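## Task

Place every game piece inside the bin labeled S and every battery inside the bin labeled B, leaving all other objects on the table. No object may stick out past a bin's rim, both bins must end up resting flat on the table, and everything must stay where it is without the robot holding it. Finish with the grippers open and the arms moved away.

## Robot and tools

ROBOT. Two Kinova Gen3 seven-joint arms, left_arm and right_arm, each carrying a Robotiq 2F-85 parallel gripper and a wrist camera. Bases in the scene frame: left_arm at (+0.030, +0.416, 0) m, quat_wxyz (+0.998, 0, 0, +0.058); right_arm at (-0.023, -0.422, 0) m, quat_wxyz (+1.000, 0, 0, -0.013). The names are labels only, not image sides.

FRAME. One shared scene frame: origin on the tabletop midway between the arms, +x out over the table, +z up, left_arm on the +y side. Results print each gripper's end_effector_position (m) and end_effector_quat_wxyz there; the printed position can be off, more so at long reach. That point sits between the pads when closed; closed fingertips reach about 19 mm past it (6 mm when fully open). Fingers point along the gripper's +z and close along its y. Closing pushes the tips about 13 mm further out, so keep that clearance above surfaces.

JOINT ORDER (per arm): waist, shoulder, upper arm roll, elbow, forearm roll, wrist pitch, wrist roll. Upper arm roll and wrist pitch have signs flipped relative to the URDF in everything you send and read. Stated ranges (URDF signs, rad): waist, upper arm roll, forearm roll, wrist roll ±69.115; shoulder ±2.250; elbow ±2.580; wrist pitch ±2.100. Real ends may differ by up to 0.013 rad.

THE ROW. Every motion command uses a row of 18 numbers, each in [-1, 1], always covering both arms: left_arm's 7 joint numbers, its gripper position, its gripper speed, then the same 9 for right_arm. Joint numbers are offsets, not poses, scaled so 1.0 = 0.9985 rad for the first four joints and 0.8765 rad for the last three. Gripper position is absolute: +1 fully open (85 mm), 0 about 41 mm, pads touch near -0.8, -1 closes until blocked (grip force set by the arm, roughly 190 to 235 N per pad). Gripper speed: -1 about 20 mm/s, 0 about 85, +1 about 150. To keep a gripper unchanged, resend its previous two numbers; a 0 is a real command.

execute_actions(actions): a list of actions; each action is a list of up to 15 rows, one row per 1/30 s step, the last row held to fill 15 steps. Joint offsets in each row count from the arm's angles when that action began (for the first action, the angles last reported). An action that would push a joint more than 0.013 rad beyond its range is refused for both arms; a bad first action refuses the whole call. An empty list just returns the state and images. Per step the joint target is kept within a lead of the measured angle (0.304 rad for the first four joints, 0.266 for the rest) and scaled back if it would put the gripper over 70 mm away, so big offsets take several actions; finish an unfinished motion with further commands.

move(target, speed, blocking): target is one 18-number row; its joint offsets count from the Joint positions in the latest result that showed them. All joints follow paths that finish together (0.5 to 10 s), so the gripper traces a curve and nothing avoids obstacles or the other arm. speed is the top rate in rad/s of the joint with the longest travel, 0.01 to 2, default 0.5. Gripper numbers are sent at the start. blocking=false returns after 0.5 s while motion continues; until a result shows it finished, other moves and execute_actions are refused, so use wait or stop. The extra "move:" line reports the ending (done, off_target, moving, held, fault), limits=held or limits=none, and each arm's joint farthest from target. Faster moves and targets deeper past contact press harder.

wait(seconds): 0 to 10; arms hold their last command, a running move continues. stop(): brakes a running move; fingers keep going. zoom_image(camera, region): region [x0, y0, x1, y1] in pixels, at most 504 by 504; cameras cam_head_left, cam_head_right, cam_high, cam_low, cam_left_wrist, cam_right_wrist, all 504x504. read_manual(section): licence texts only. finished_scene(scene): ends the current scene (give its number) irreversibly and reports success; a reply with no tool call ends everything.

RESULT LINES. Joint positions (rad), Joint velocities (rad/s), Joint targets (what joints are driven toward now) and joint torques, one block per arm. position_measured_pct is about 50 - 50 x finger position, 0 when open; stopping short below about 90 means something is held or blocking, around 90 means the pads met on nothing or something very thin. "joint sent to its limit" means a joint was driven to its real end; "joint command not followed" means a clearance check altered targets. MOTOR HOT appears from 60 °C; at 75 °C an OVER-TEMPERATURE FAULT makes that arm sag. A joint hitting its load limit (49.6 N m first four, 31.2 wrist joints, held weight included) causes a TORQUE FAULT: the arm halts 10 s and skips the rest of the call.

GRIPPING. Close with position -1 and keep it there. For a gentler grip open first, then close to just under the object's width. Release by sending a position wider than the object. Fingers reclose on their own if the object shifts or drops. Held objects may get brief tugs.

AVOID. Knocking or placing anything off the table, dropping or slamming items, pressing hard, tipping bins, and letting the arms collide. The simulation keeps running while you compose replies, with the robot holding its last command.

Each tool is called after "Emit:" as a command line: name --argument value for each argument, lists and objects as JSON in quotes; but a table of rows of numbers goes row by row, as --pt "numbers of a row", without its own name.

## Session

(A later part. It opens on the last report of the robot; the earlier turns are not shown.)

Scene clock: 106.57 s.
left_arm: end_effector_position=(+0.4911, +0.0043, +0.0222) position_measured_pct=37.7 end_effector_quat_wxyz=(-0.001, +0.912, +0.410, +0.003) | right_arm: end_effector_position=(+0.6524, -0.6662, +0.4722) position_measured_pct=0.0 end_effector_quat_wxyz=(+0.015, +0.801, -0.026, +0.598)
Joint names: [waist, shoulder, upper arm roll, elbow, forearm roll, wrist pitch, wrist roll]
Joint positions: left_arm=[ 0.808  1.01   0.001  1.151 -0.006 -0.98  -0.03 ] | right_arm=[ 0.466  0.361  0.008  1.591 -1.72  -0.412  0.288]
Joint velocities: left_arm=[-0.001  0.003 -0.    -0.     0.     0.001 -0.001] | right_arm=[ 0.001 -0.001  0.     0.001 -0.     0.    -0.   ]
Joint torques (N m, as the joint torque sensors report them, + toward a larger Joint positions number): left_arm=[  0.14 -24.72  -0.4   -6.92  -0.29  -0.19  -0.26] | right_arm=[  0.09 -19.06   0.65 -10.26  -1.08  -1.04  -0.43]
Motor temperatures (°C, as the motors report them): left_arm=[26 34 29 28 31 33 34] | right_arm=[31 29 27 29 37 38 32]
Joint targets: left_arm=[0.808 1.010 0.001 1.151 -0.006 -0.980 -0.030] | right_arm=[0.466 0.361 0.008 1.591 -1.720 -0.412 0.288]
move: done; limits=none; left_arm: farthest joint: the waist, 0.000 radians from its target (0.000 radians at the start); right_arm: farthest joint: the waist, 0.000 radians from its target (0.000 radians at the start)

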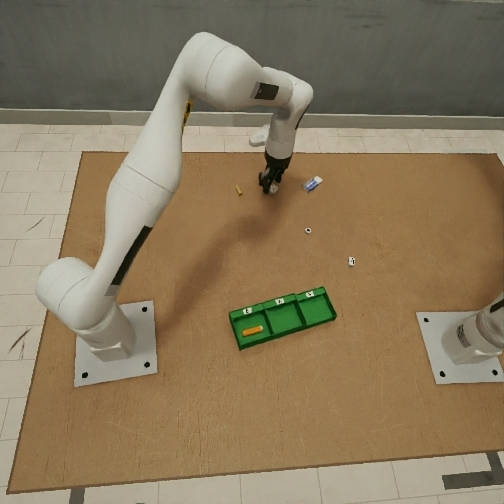

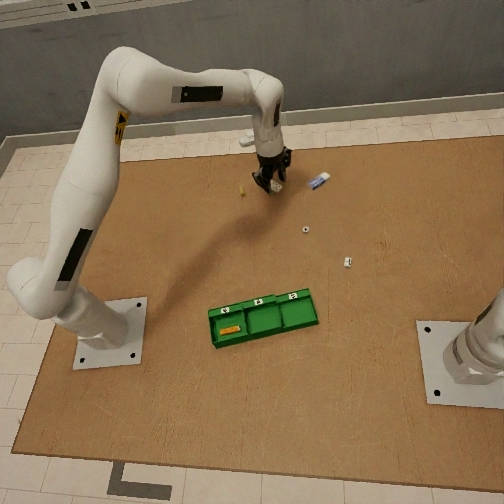

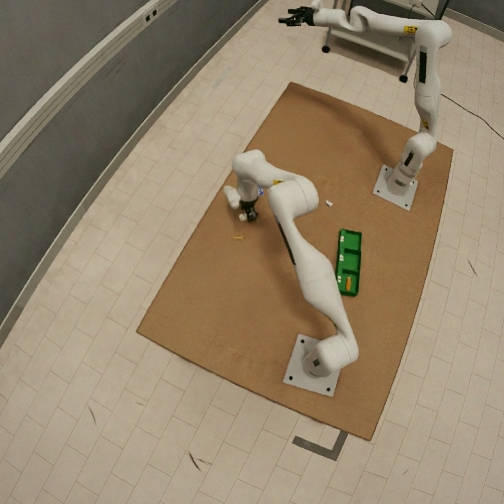

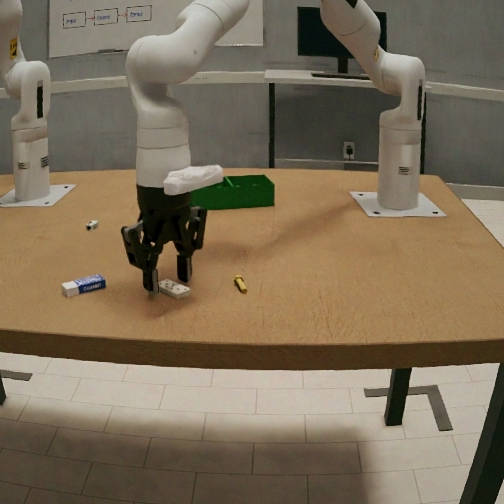

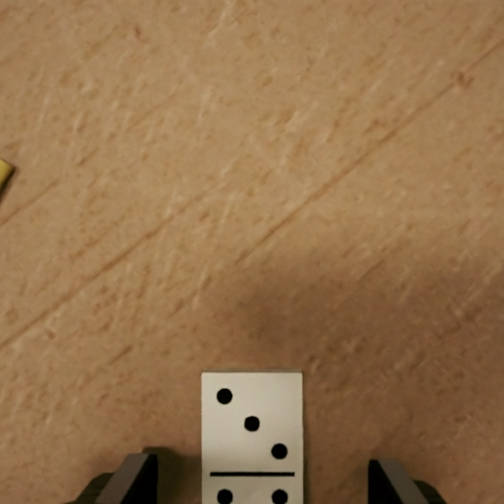

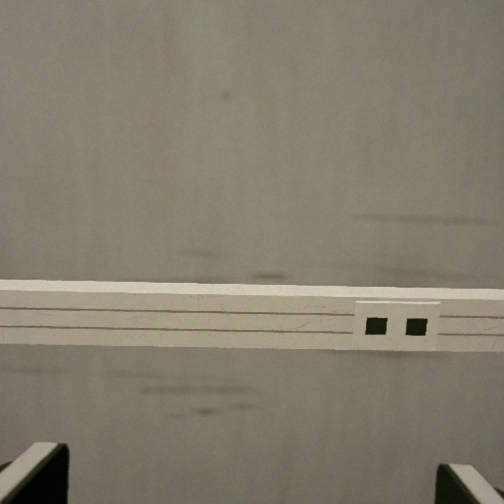

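Emit:
execute_actions --actions '[[[0,0,0,0,0,0,0,-1,0.5,0,0,0,0,0,0,0,1,0]],[[0,0,0,0,0,0,0,-1,0.5,0,0,0,0,0,0,0,1,0]]]'

Emit:
move --target '[0.1,-0.25,0,0.1,0,-0.17,0.967,-1,0.5,0,0,0,0,0,0,0,1,0]' --speed 0.7

Emit:
move --target '[0.627,-0.147,0,0.387,0,0.271,0.97,-1,0.5,0,0,0,0,0,0,0,1,0]' --speed 0.7

Scene clock: 117.03 s.
left_arm: end_effector_position=(+0.4913, +0.0041, +0.0229) position_measured_pct=73.4 end_effector_quat_wxyz=(-0.001, +0.912, +0.410, +0.003) | right_arm: end_effector_position=(+0.6524, -0.6662, +0.4722) position_measured_pct=0.0 end_effector_quat_wxyz=(+0.015, +0.801, -0.026, +0.598)
Joint names: [waist, shoulder, upper arm roll, elbow, forearm roll, wrist pitch, wrist roll]
Joint positions: left_arm=[ 0.808  1.009  0.001  1.151 -0.006 -0.981 -0.03 ] | right_arm=[ 0.466  0.361  0.008  1.591 -1.72  -0.412  0.288]
Joint velocities: left_arm=[-0.    -0.001 -0.     0.    -0.001 -0.    -0.   ] | right_arm=[ 0.003  0.001 -0.    -0.     0.001 -0.001  0.   ]
Joint torques (N m, as the joint torque sensors report them, + toward a larger Joint positions number): left_arm=[  0.04 -24.73  -0.36  -6.89  -0.28  -0.09  -0.17] | right_arm=[  0.02 -19.26   0.7  -10.13  -1.03  -1.03  -0.38]
Motor temperatures (°C, as the motors report them): left_arm=[26 34 29 28 31 33 34] | right_arm=[31 29 27 29 37 38 32]
Joint targets: left_arm=[0.808 1.009 0.001 1.151 -0.006 -0.981 -0.030] | right_arm=[0.466 0.361 0.008 1.591 -1.720 -0.412 0.288]

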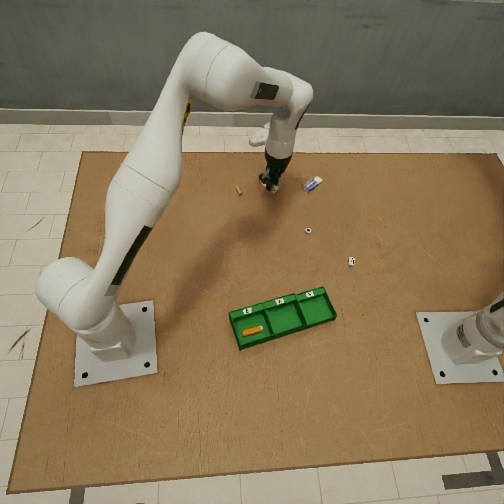

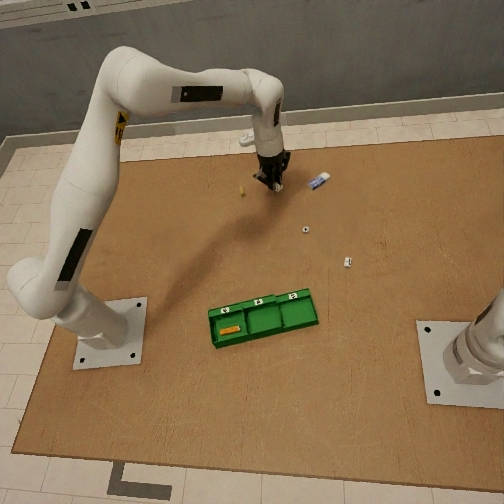

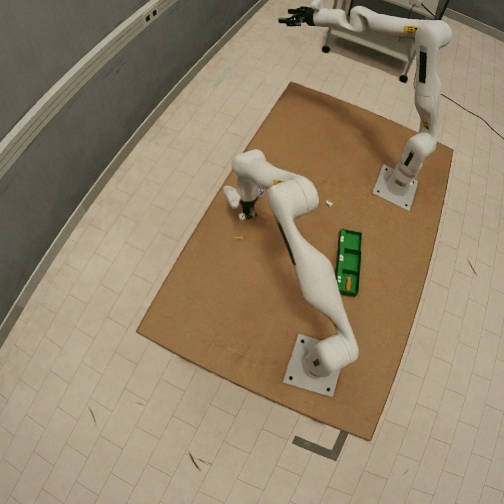

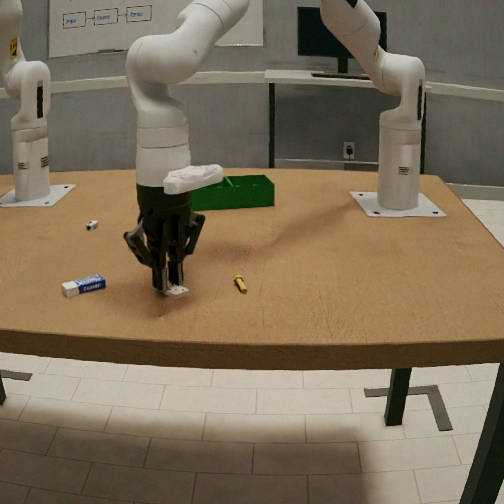

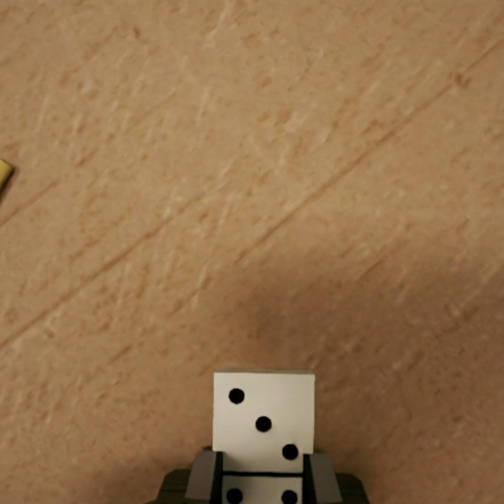

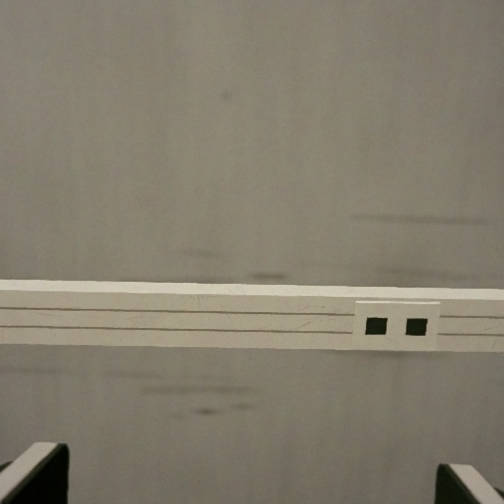

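Scene clock: 118.77 s.
left_arm: end_effector_position=(+0.4178, -0.0091, +0.1448) position_measured_pct=73.4 end_effector_quat_wxyz=(+0.001, +0.699, +0.715, +0.003) | right_arm: end_effector_position=(+0.6524, -0.6662, +0.4722) position_measured_pct=0.0 end_effector_quat_wxyz=(+0.015, +0.801, -0.026, +0.598)
Joint names: [waist, shoulder, upper arm roll, elbow, forearm roll, wrist pitch, wrist roll]
Joint positions: left_arm=[ 0.908  0.76   0.001  1.251 -0.006 -1.13   0.818] | right_arm=[ 0.466  0.361  0.008  1.591 -1.72  -0.412  0.288]
Joint velocities: left_arm=[ 0.001 -0.002 -0.001  0.001  0.    -0.     0.001] | right_arm=[-0.001  0.     0.    -0.001  0.002 -0.001  0.   ]
Joint torques (N m, as the joint torque sensors report them, + toward a larger Joint positions number): left_arm=[  0.28 -22.13  -0.29  -7.42  -0.26  -0.32  -0.26] | right_arm=[  0.12 -19.18   0.67 -10.23  -1.04  -0.88  -0.43]
Motor temperatures (°C, as the motors report them): left_arm=[26 34 29 28 31 33 34] | right_arm=[31 29 27 29 37 38 32]
Joint targets: left_arm=[0.908 0.760 0.001 1.251 -0.006 -1.130 0.818] | right_arm=[0.466 0.361 0.008 1.591 -1.720 -0.412 0.288]
move: done; limits=none; left_arm: farthest joint: the waist, 0.000 radians from its target (0.099 radians at the start); right_arm: farthest joint: the waist, 0.000 radians from its target (0.000 radians at the start)

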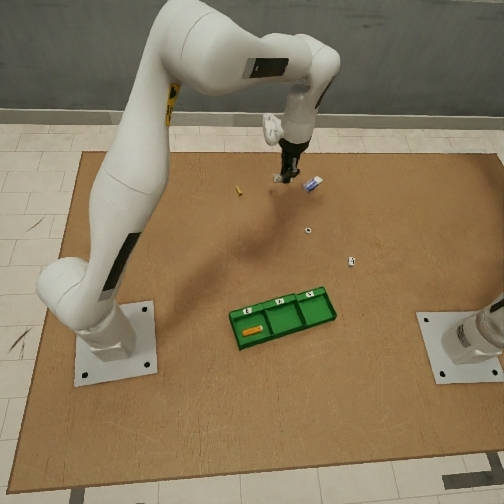

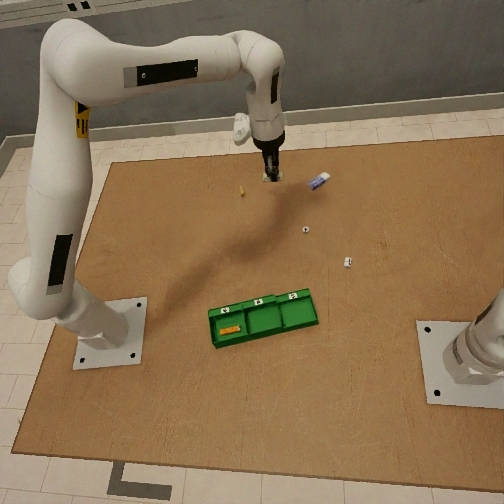

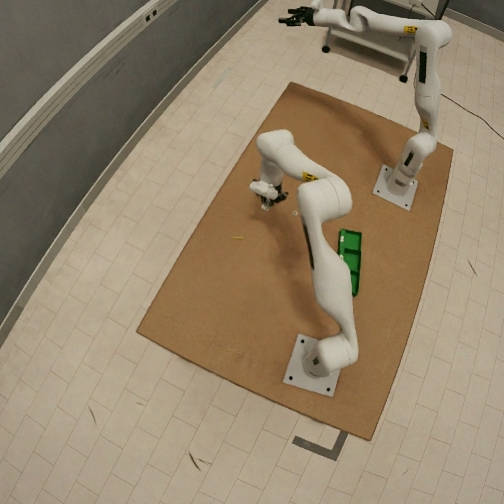

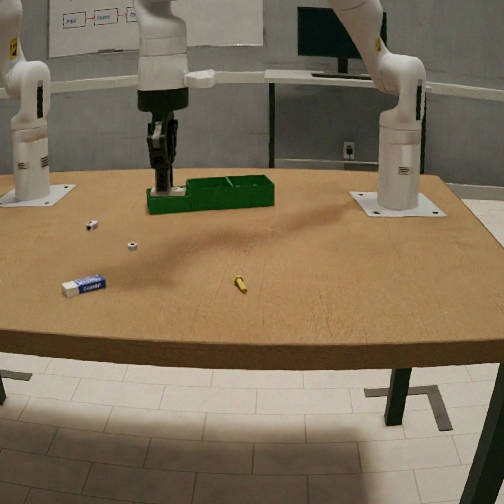

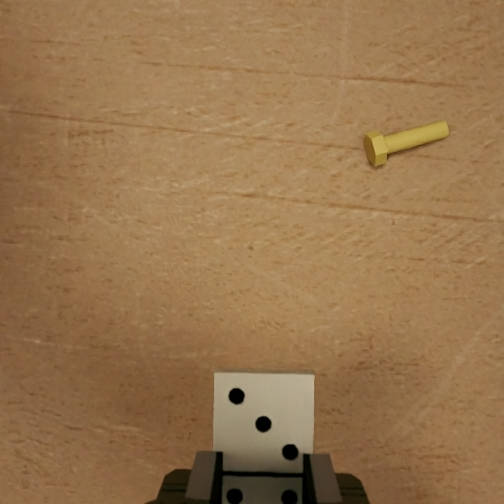

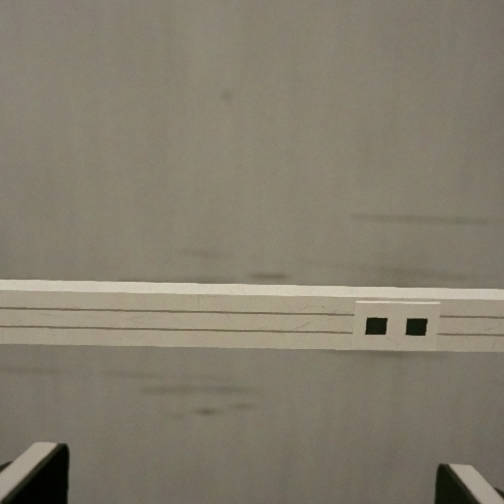

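Scene clock: 120.60 s.
left_arm: end_effector_position=(+0.0817, -0.0684, +0.1201) position_measured_pct=73.4 end_effector_quat_wxyz=(+0.002, +0.615, +0.789, +0.002) | right_arm: end_effector_position=(+0.6524, -0.6662, +0.4722) position_measured_pct=0.0 end_effector_quat_wxyz=(+0.015, +0.801, -0.026, +0.598)
Joint names: [waist, shoulder, upper arm roll, elbow, forearm roll, wrist pitch, wrist roll]
Joint positions: left_arm=[ 1.534  0.613  0.001  1.637 -0.006 -0.892  1.668] | right_arm=[ 0.466  0.361  0.008  1.591 -1.72  -0.412  0.288]
Joint velocities: left_arm=[ 0.002 -0.     0.     0.001 -0.001 -0.     0.   ] | right_arm=[-0.001  0.    -0.     0.001 -0.     0.    -0.   ]
Joint torques (N m, as the joint torque sensors report them, + toward a larger Joint positions number): left_arm=[ -0.25 -18.56  -0.26  -6.46  -0.15  -0.26  -0.24] | right_arm=[  0.06 -19.14   0.69 -10.1   -1.06  -0.91  -0.35]
Motor temperatures (°C, as the motors report them): left_arm=[26 34 29 28 31 33 34] | right_arm=[31 29 27 29 37 38 32]
Joint targets: left_arm=[1.534 0.613 0.001 1.637 -0.006 -0.892 1.668] | right_arm=[0.466 0.361 0.008 1.591 -1.720 -0.412 0.288]
move: done; limits=none; left_arm: farthest joint: the waist, 0.000 radians from its target (0.626 radians at the start); right_arm: farthest joint: the waist, 0.000 radians from its target (0.000 radians at the start)

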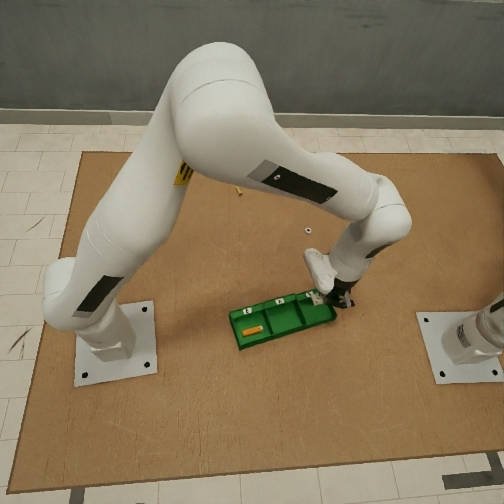

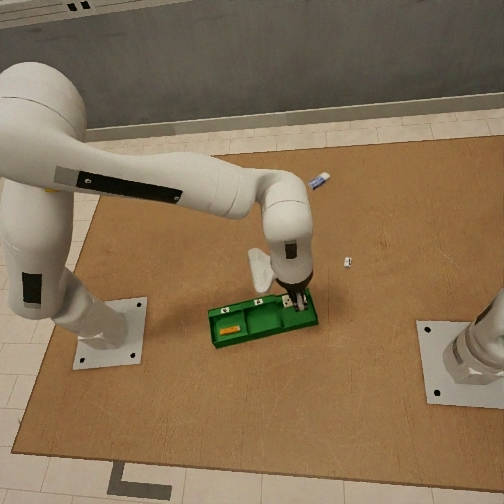

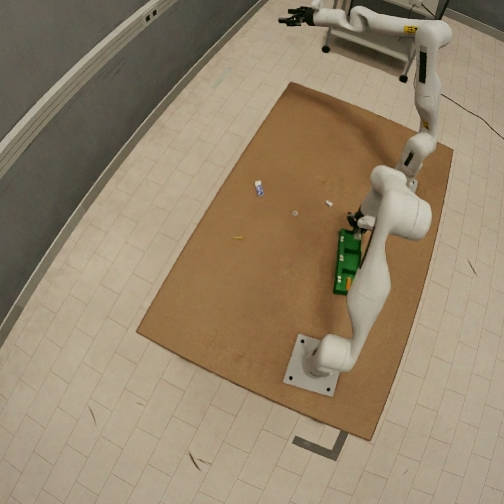

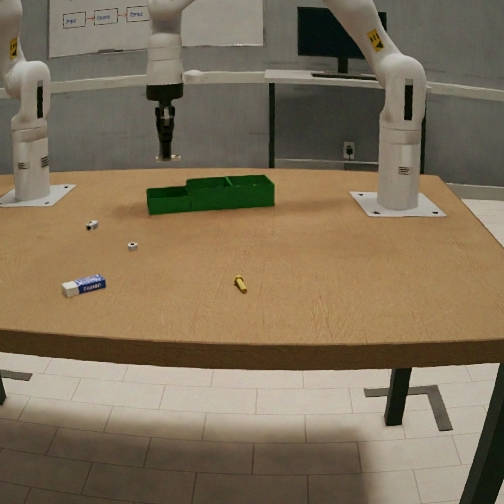

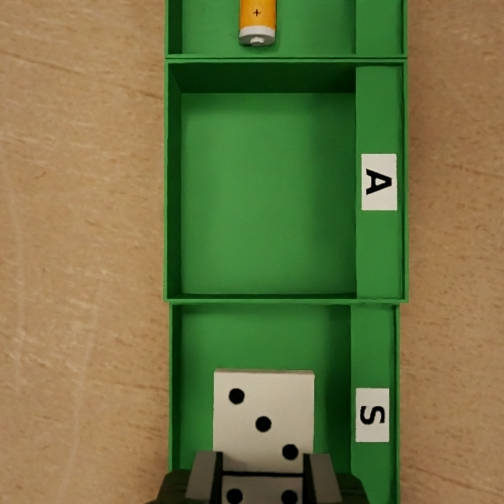

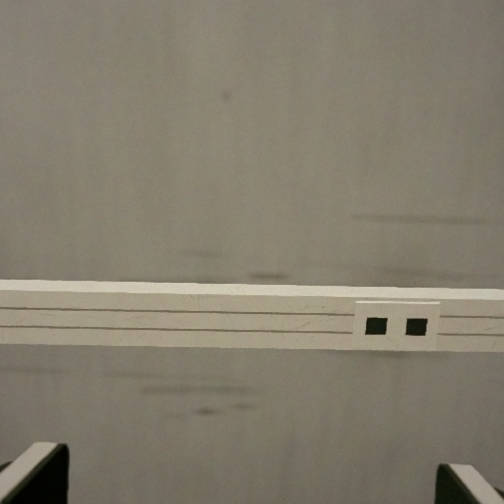

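Emit:
move --target '[0,0.149,0,0.068,0,0.249,0,-1,0.5,0,0,0,0,0,0,0,1,0]' --speed 0.15

Scene clock: 129.93 s.
left_arm: end_effector_position=(+0.0815, -0.0691, +0.0326) position_measured_pct=73.4 end_effector_quat_wxyz=(+0.002, +0.615, +0.788, +0.001) | right_arm: end_effector_position=(+0.6524, -0.6662, +0.4722) position_measured_pct=0.0 end_effector_quat_wxyz=(+0.015, +0.801, -0.026, +0.598)
Joint names: [waist, shoulder, upper arm roll, elbow, forearm roll, wrist pitch, wrist roll]
Joint positions: left_arm=[ 1.534  0.762  0.001  1.705 -0.006 -0.674  1.668] | right_arm=[ 0.466  0.361  0.008  1.591 -1.72  -0.412  0.288]
Joint velocities: left_arm=[ 0.     0.002 -0.     0.001  0.     0.001 -0.001] | right_arm=[ 0.     0.001 -0.    -0.    -0.     0.001 -0.   ]
Joint torques (N m, as the joint torque sensors report them, + toward a larger Joint positions number): left_arm=[  0.09 -19.49  -0.26  -4.95  -0.15  -0.21  -0.29] | right_arm=[  0.11 -19.03   0.79 -10.42  -1.06  -1.03  -0.26]
Motor temperatures (°C, as the motors report them): left_arm=[26 34 29 28 31 33 34] | right_arm=[31 29 27 29 37 38 32]
Joint targets: left_arm=[1.534 0.762 0.001 1.705 -0.006 -0.674 1.668] | right_arm=[0.466 0.361 0.008 1.591 -1.720 -0.412 0.288]
move: done; limits=none; left_arm: farthest joint: the waist, 0.000 radians from its target (0.000 radians at the start); right_arm: farthest joint: the waist, 0.000 radians from its target (0.000 radians at the start)

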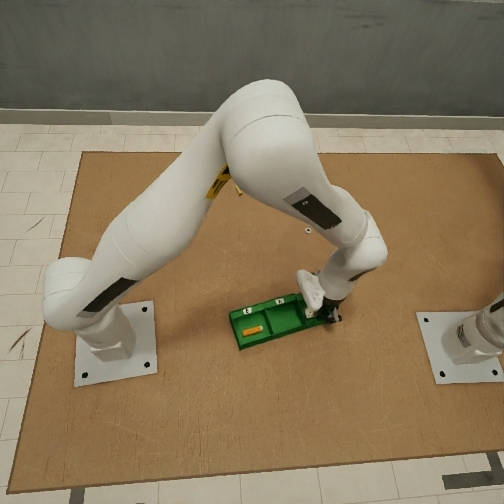

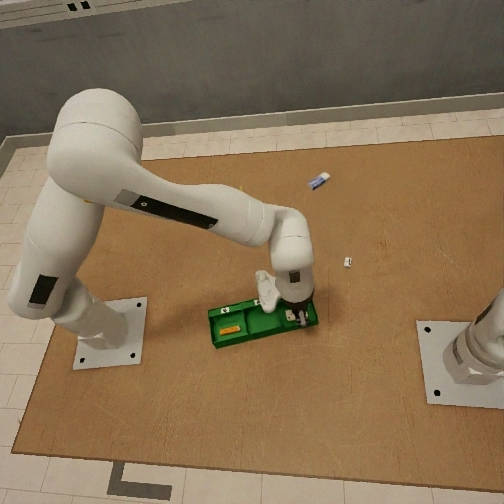

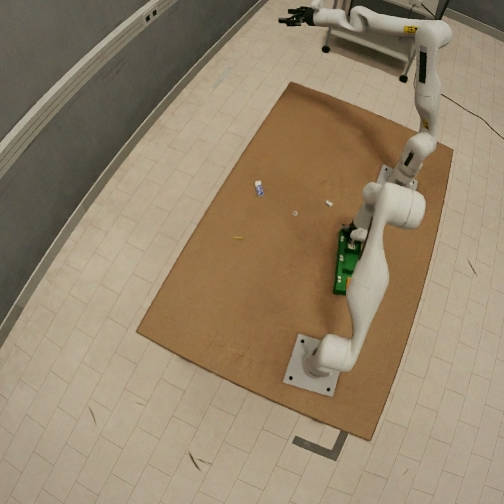

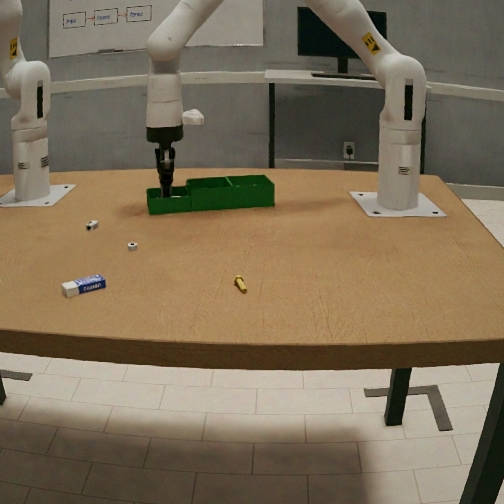

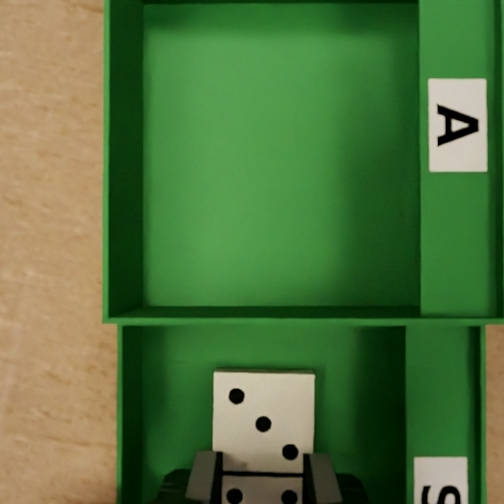

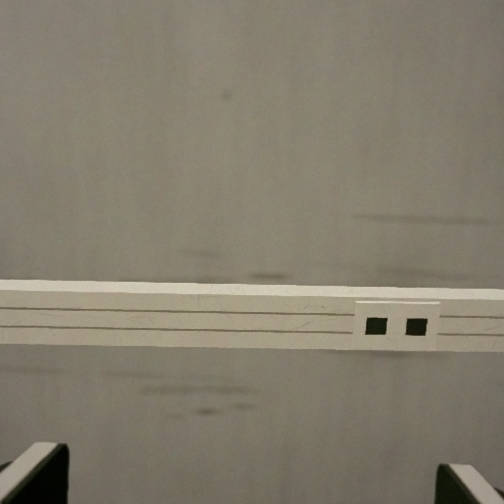

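Emit:
execute_actions --actions '[[[0,0,0,0,0,0,0,-0.28,0,0,0,0,0,0,0,0,1,0]],[[0,0,0,0,0,0,0,-0.28,0,0,0,0,0,0,0,0,1,0]]]'

Emit:
move --target '[0,-0.25,0,-0.11,0,-0.41,0,-0.28,0,0,0,0,0,0,0,0,1,0]' --speed 0.4

Scene clock: 134.33 s.
left_arm: end_effector_position=(+0.0815, -0.0691, +0.0326) position_measured_pct=63.9 end_effector_quat_wxyz=(+0.002, +0.615, +0.788, +0.001) | right_arm: end_effector_position=(+0.6524, -0.6662, +0.4722) position_measured_pct=0.0 end_effector_quat_wxyz=(+0.015, +0.801, -0.026, +0.598)
Joint names: [waist, shoulder, upper arm roll, elbow, forearm roll, wrist pitch, wrist roll]
Joint positions: left_arm=[ 1.534  0.762  0.001  1.705 -0.006 -0.674  1.668] | right_arm=[ 0.466  0.361  0.008  1.591 -1.72  -0.412  0.288]
Joint velocities: left_arm=[ 0.    -0.     0.     0.001 -0.001  0.    -0.001] | right_arm=[ 0.001  0.001  0.     0.    -0.     0.001 -0.   ]
Joint torques (N m, as the joint torque sensors report them, + toward a larger Joint positions number): left_arm=[  0.12 -19.53  -0.34  -4.94  -0.13  -0.25  -0.21] | right_arm=[  0.19 -19.11   0.63 -10.14  -1.06  -1.01  -0.4 ]
Motor temperatures (°C, as the motors report them): left_arm=[26 35 29 28 31 33 34] | right_arm=[31 29 27 29 37 38 32]
Joint targets: left_arm=[1.534 0.762 0.001 1.705 -0.006 -0.674 1.668] | right_arm=[0.466 0.361 0.008 1.591 -1.720 -0.412 0.288]

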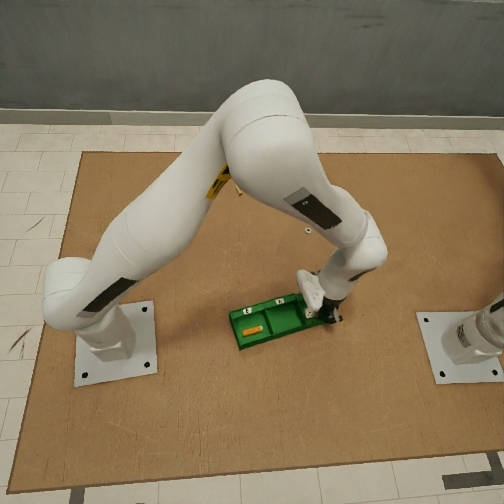

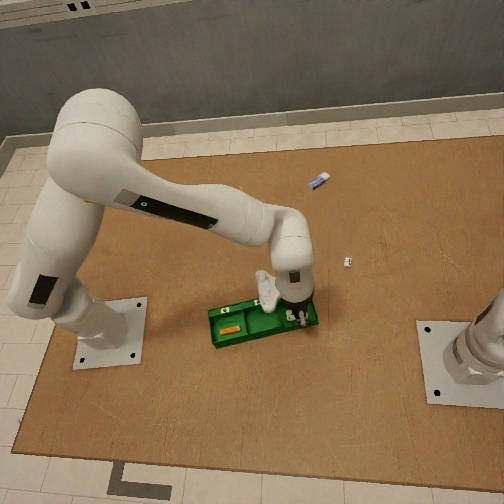

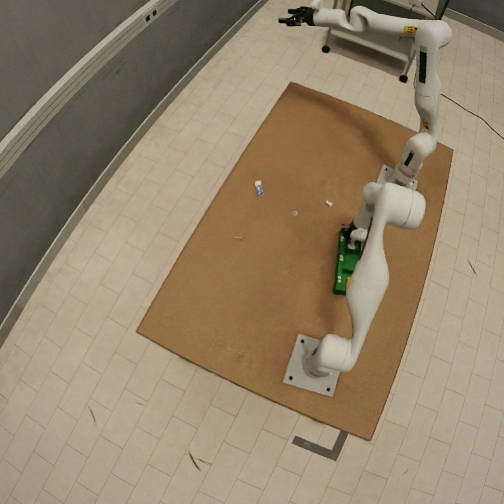

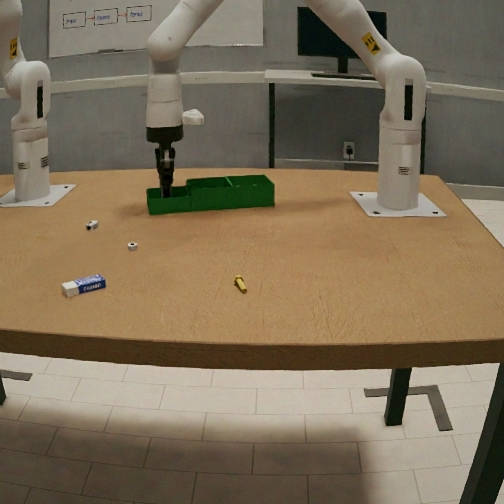

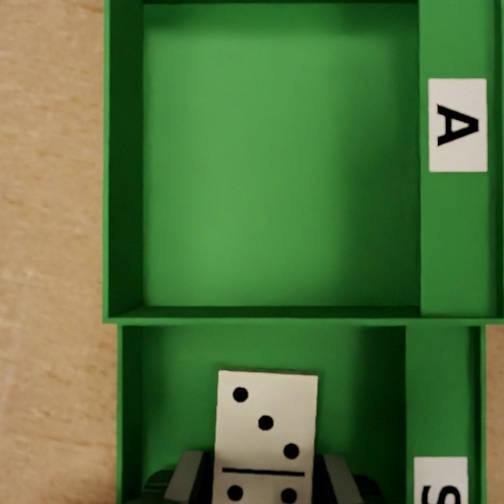

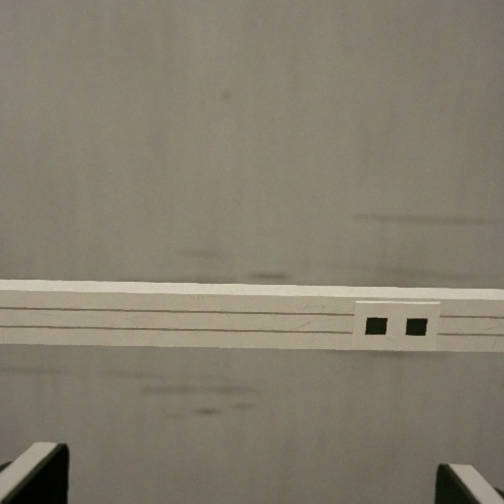

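Scene clock: 135.73 s.
left_arm: end_effector_position=(+0.0803, -0.0587, +0.1796) position_measured_pct=63.9 end_effector_quat_wxyz=(+0.002, +0.614, +0.789, +0.002) | right_arm: end_effector_position=(+0.6524, -0.6662, +0.4722) position_measured_pct=0.0 end_effector_quat_wxyz=(+0.015, +0.801, -0.026, +0.598)
Joint names: [waist, shoulder, upper arm roll, elbow, forearm roll, wrist pitch, wrist roll]
Joint positions: left_arm=[ 1.534  0.512  0.001  1.595 -0.006 -1.033  1.668] | right_arm=[ 0.466  0.361  0.008  1.591 -1.72  -0.412  0.288]
Joint velocities: left_arm=[-0.001 -0.001  0.     0.     0.001 -0.001  0.   ] | right_arm=[ 0.    -0.001 -0.     0.001  0.001 -0.001  0.   ]
Joint torques (N m, as the joint torque sensors report them, + toward a larger Joint positions number): left_arm=[  0.13 -17.8   -0.19  -7.16  -0.14  -0.23  -0.29] | right_arm=[  0.18 -19.07   0.64 -10.26  -1.12  -1.04  -0.45]
Motor temperatures (°C, as the motors report them): left_arm=[26 35 29 28 31 33 34] | right_arm=[31 29 27 29 37 38 32]
Joint targets: left_arm=[1.534 0.512 0.001 1.595 -0.006 -1.033 1.668] | right_arm=[0.466 0.361 0.008 1.591 -1.720 -0.412 0.288]
move: done; limits=none; left_arm: farthest joint: the waist, 0.000 radians from its target (0.000 radians at the start); right_arm: farthest joint: the waist, 0.000 radians from its target (0.000 radians at the start)

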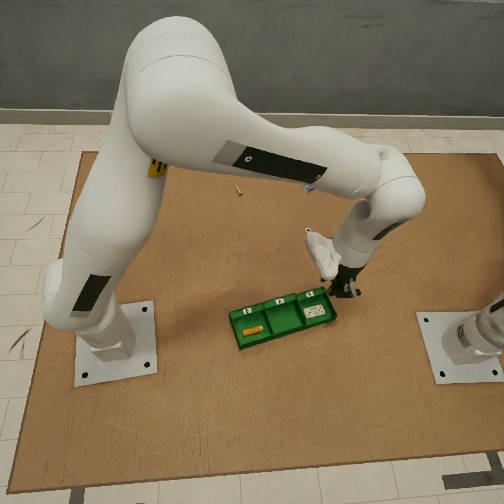

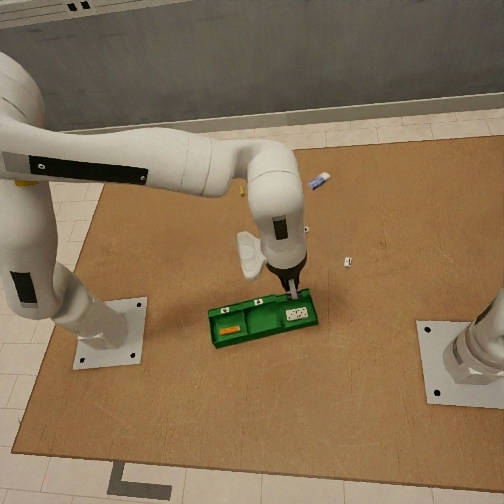

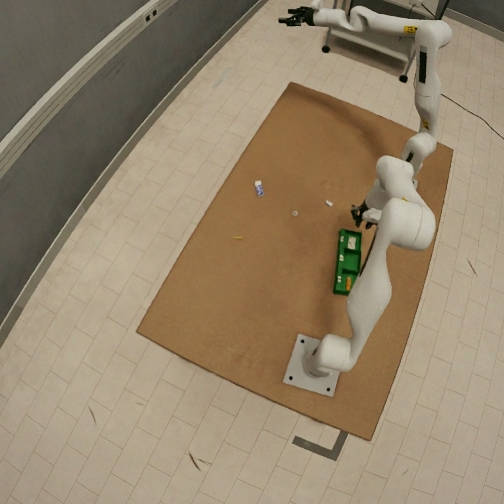

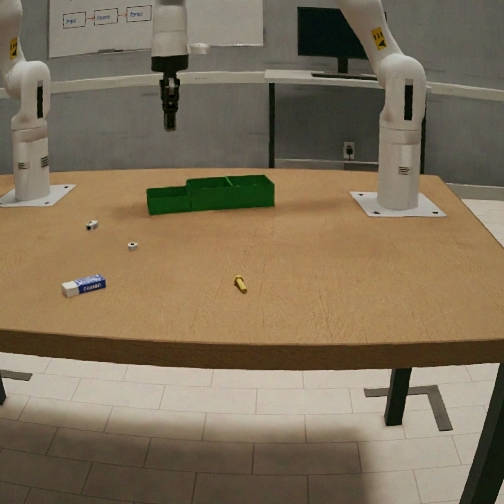

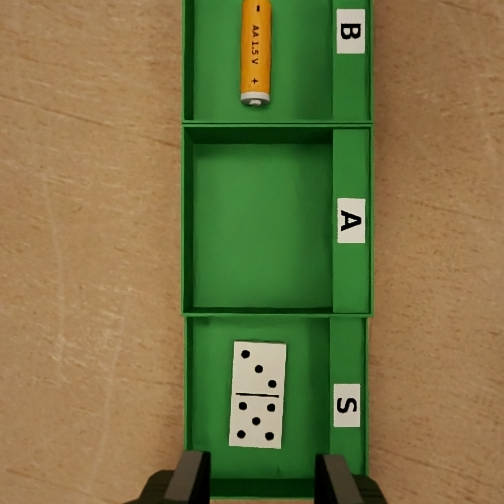

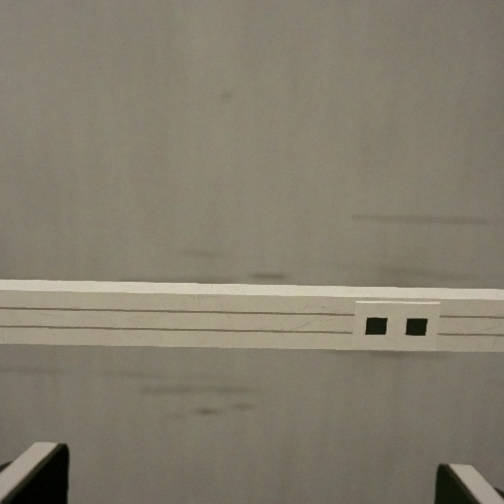

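Emit:
finished_scene --scene 2

The scene is finished: the task was done.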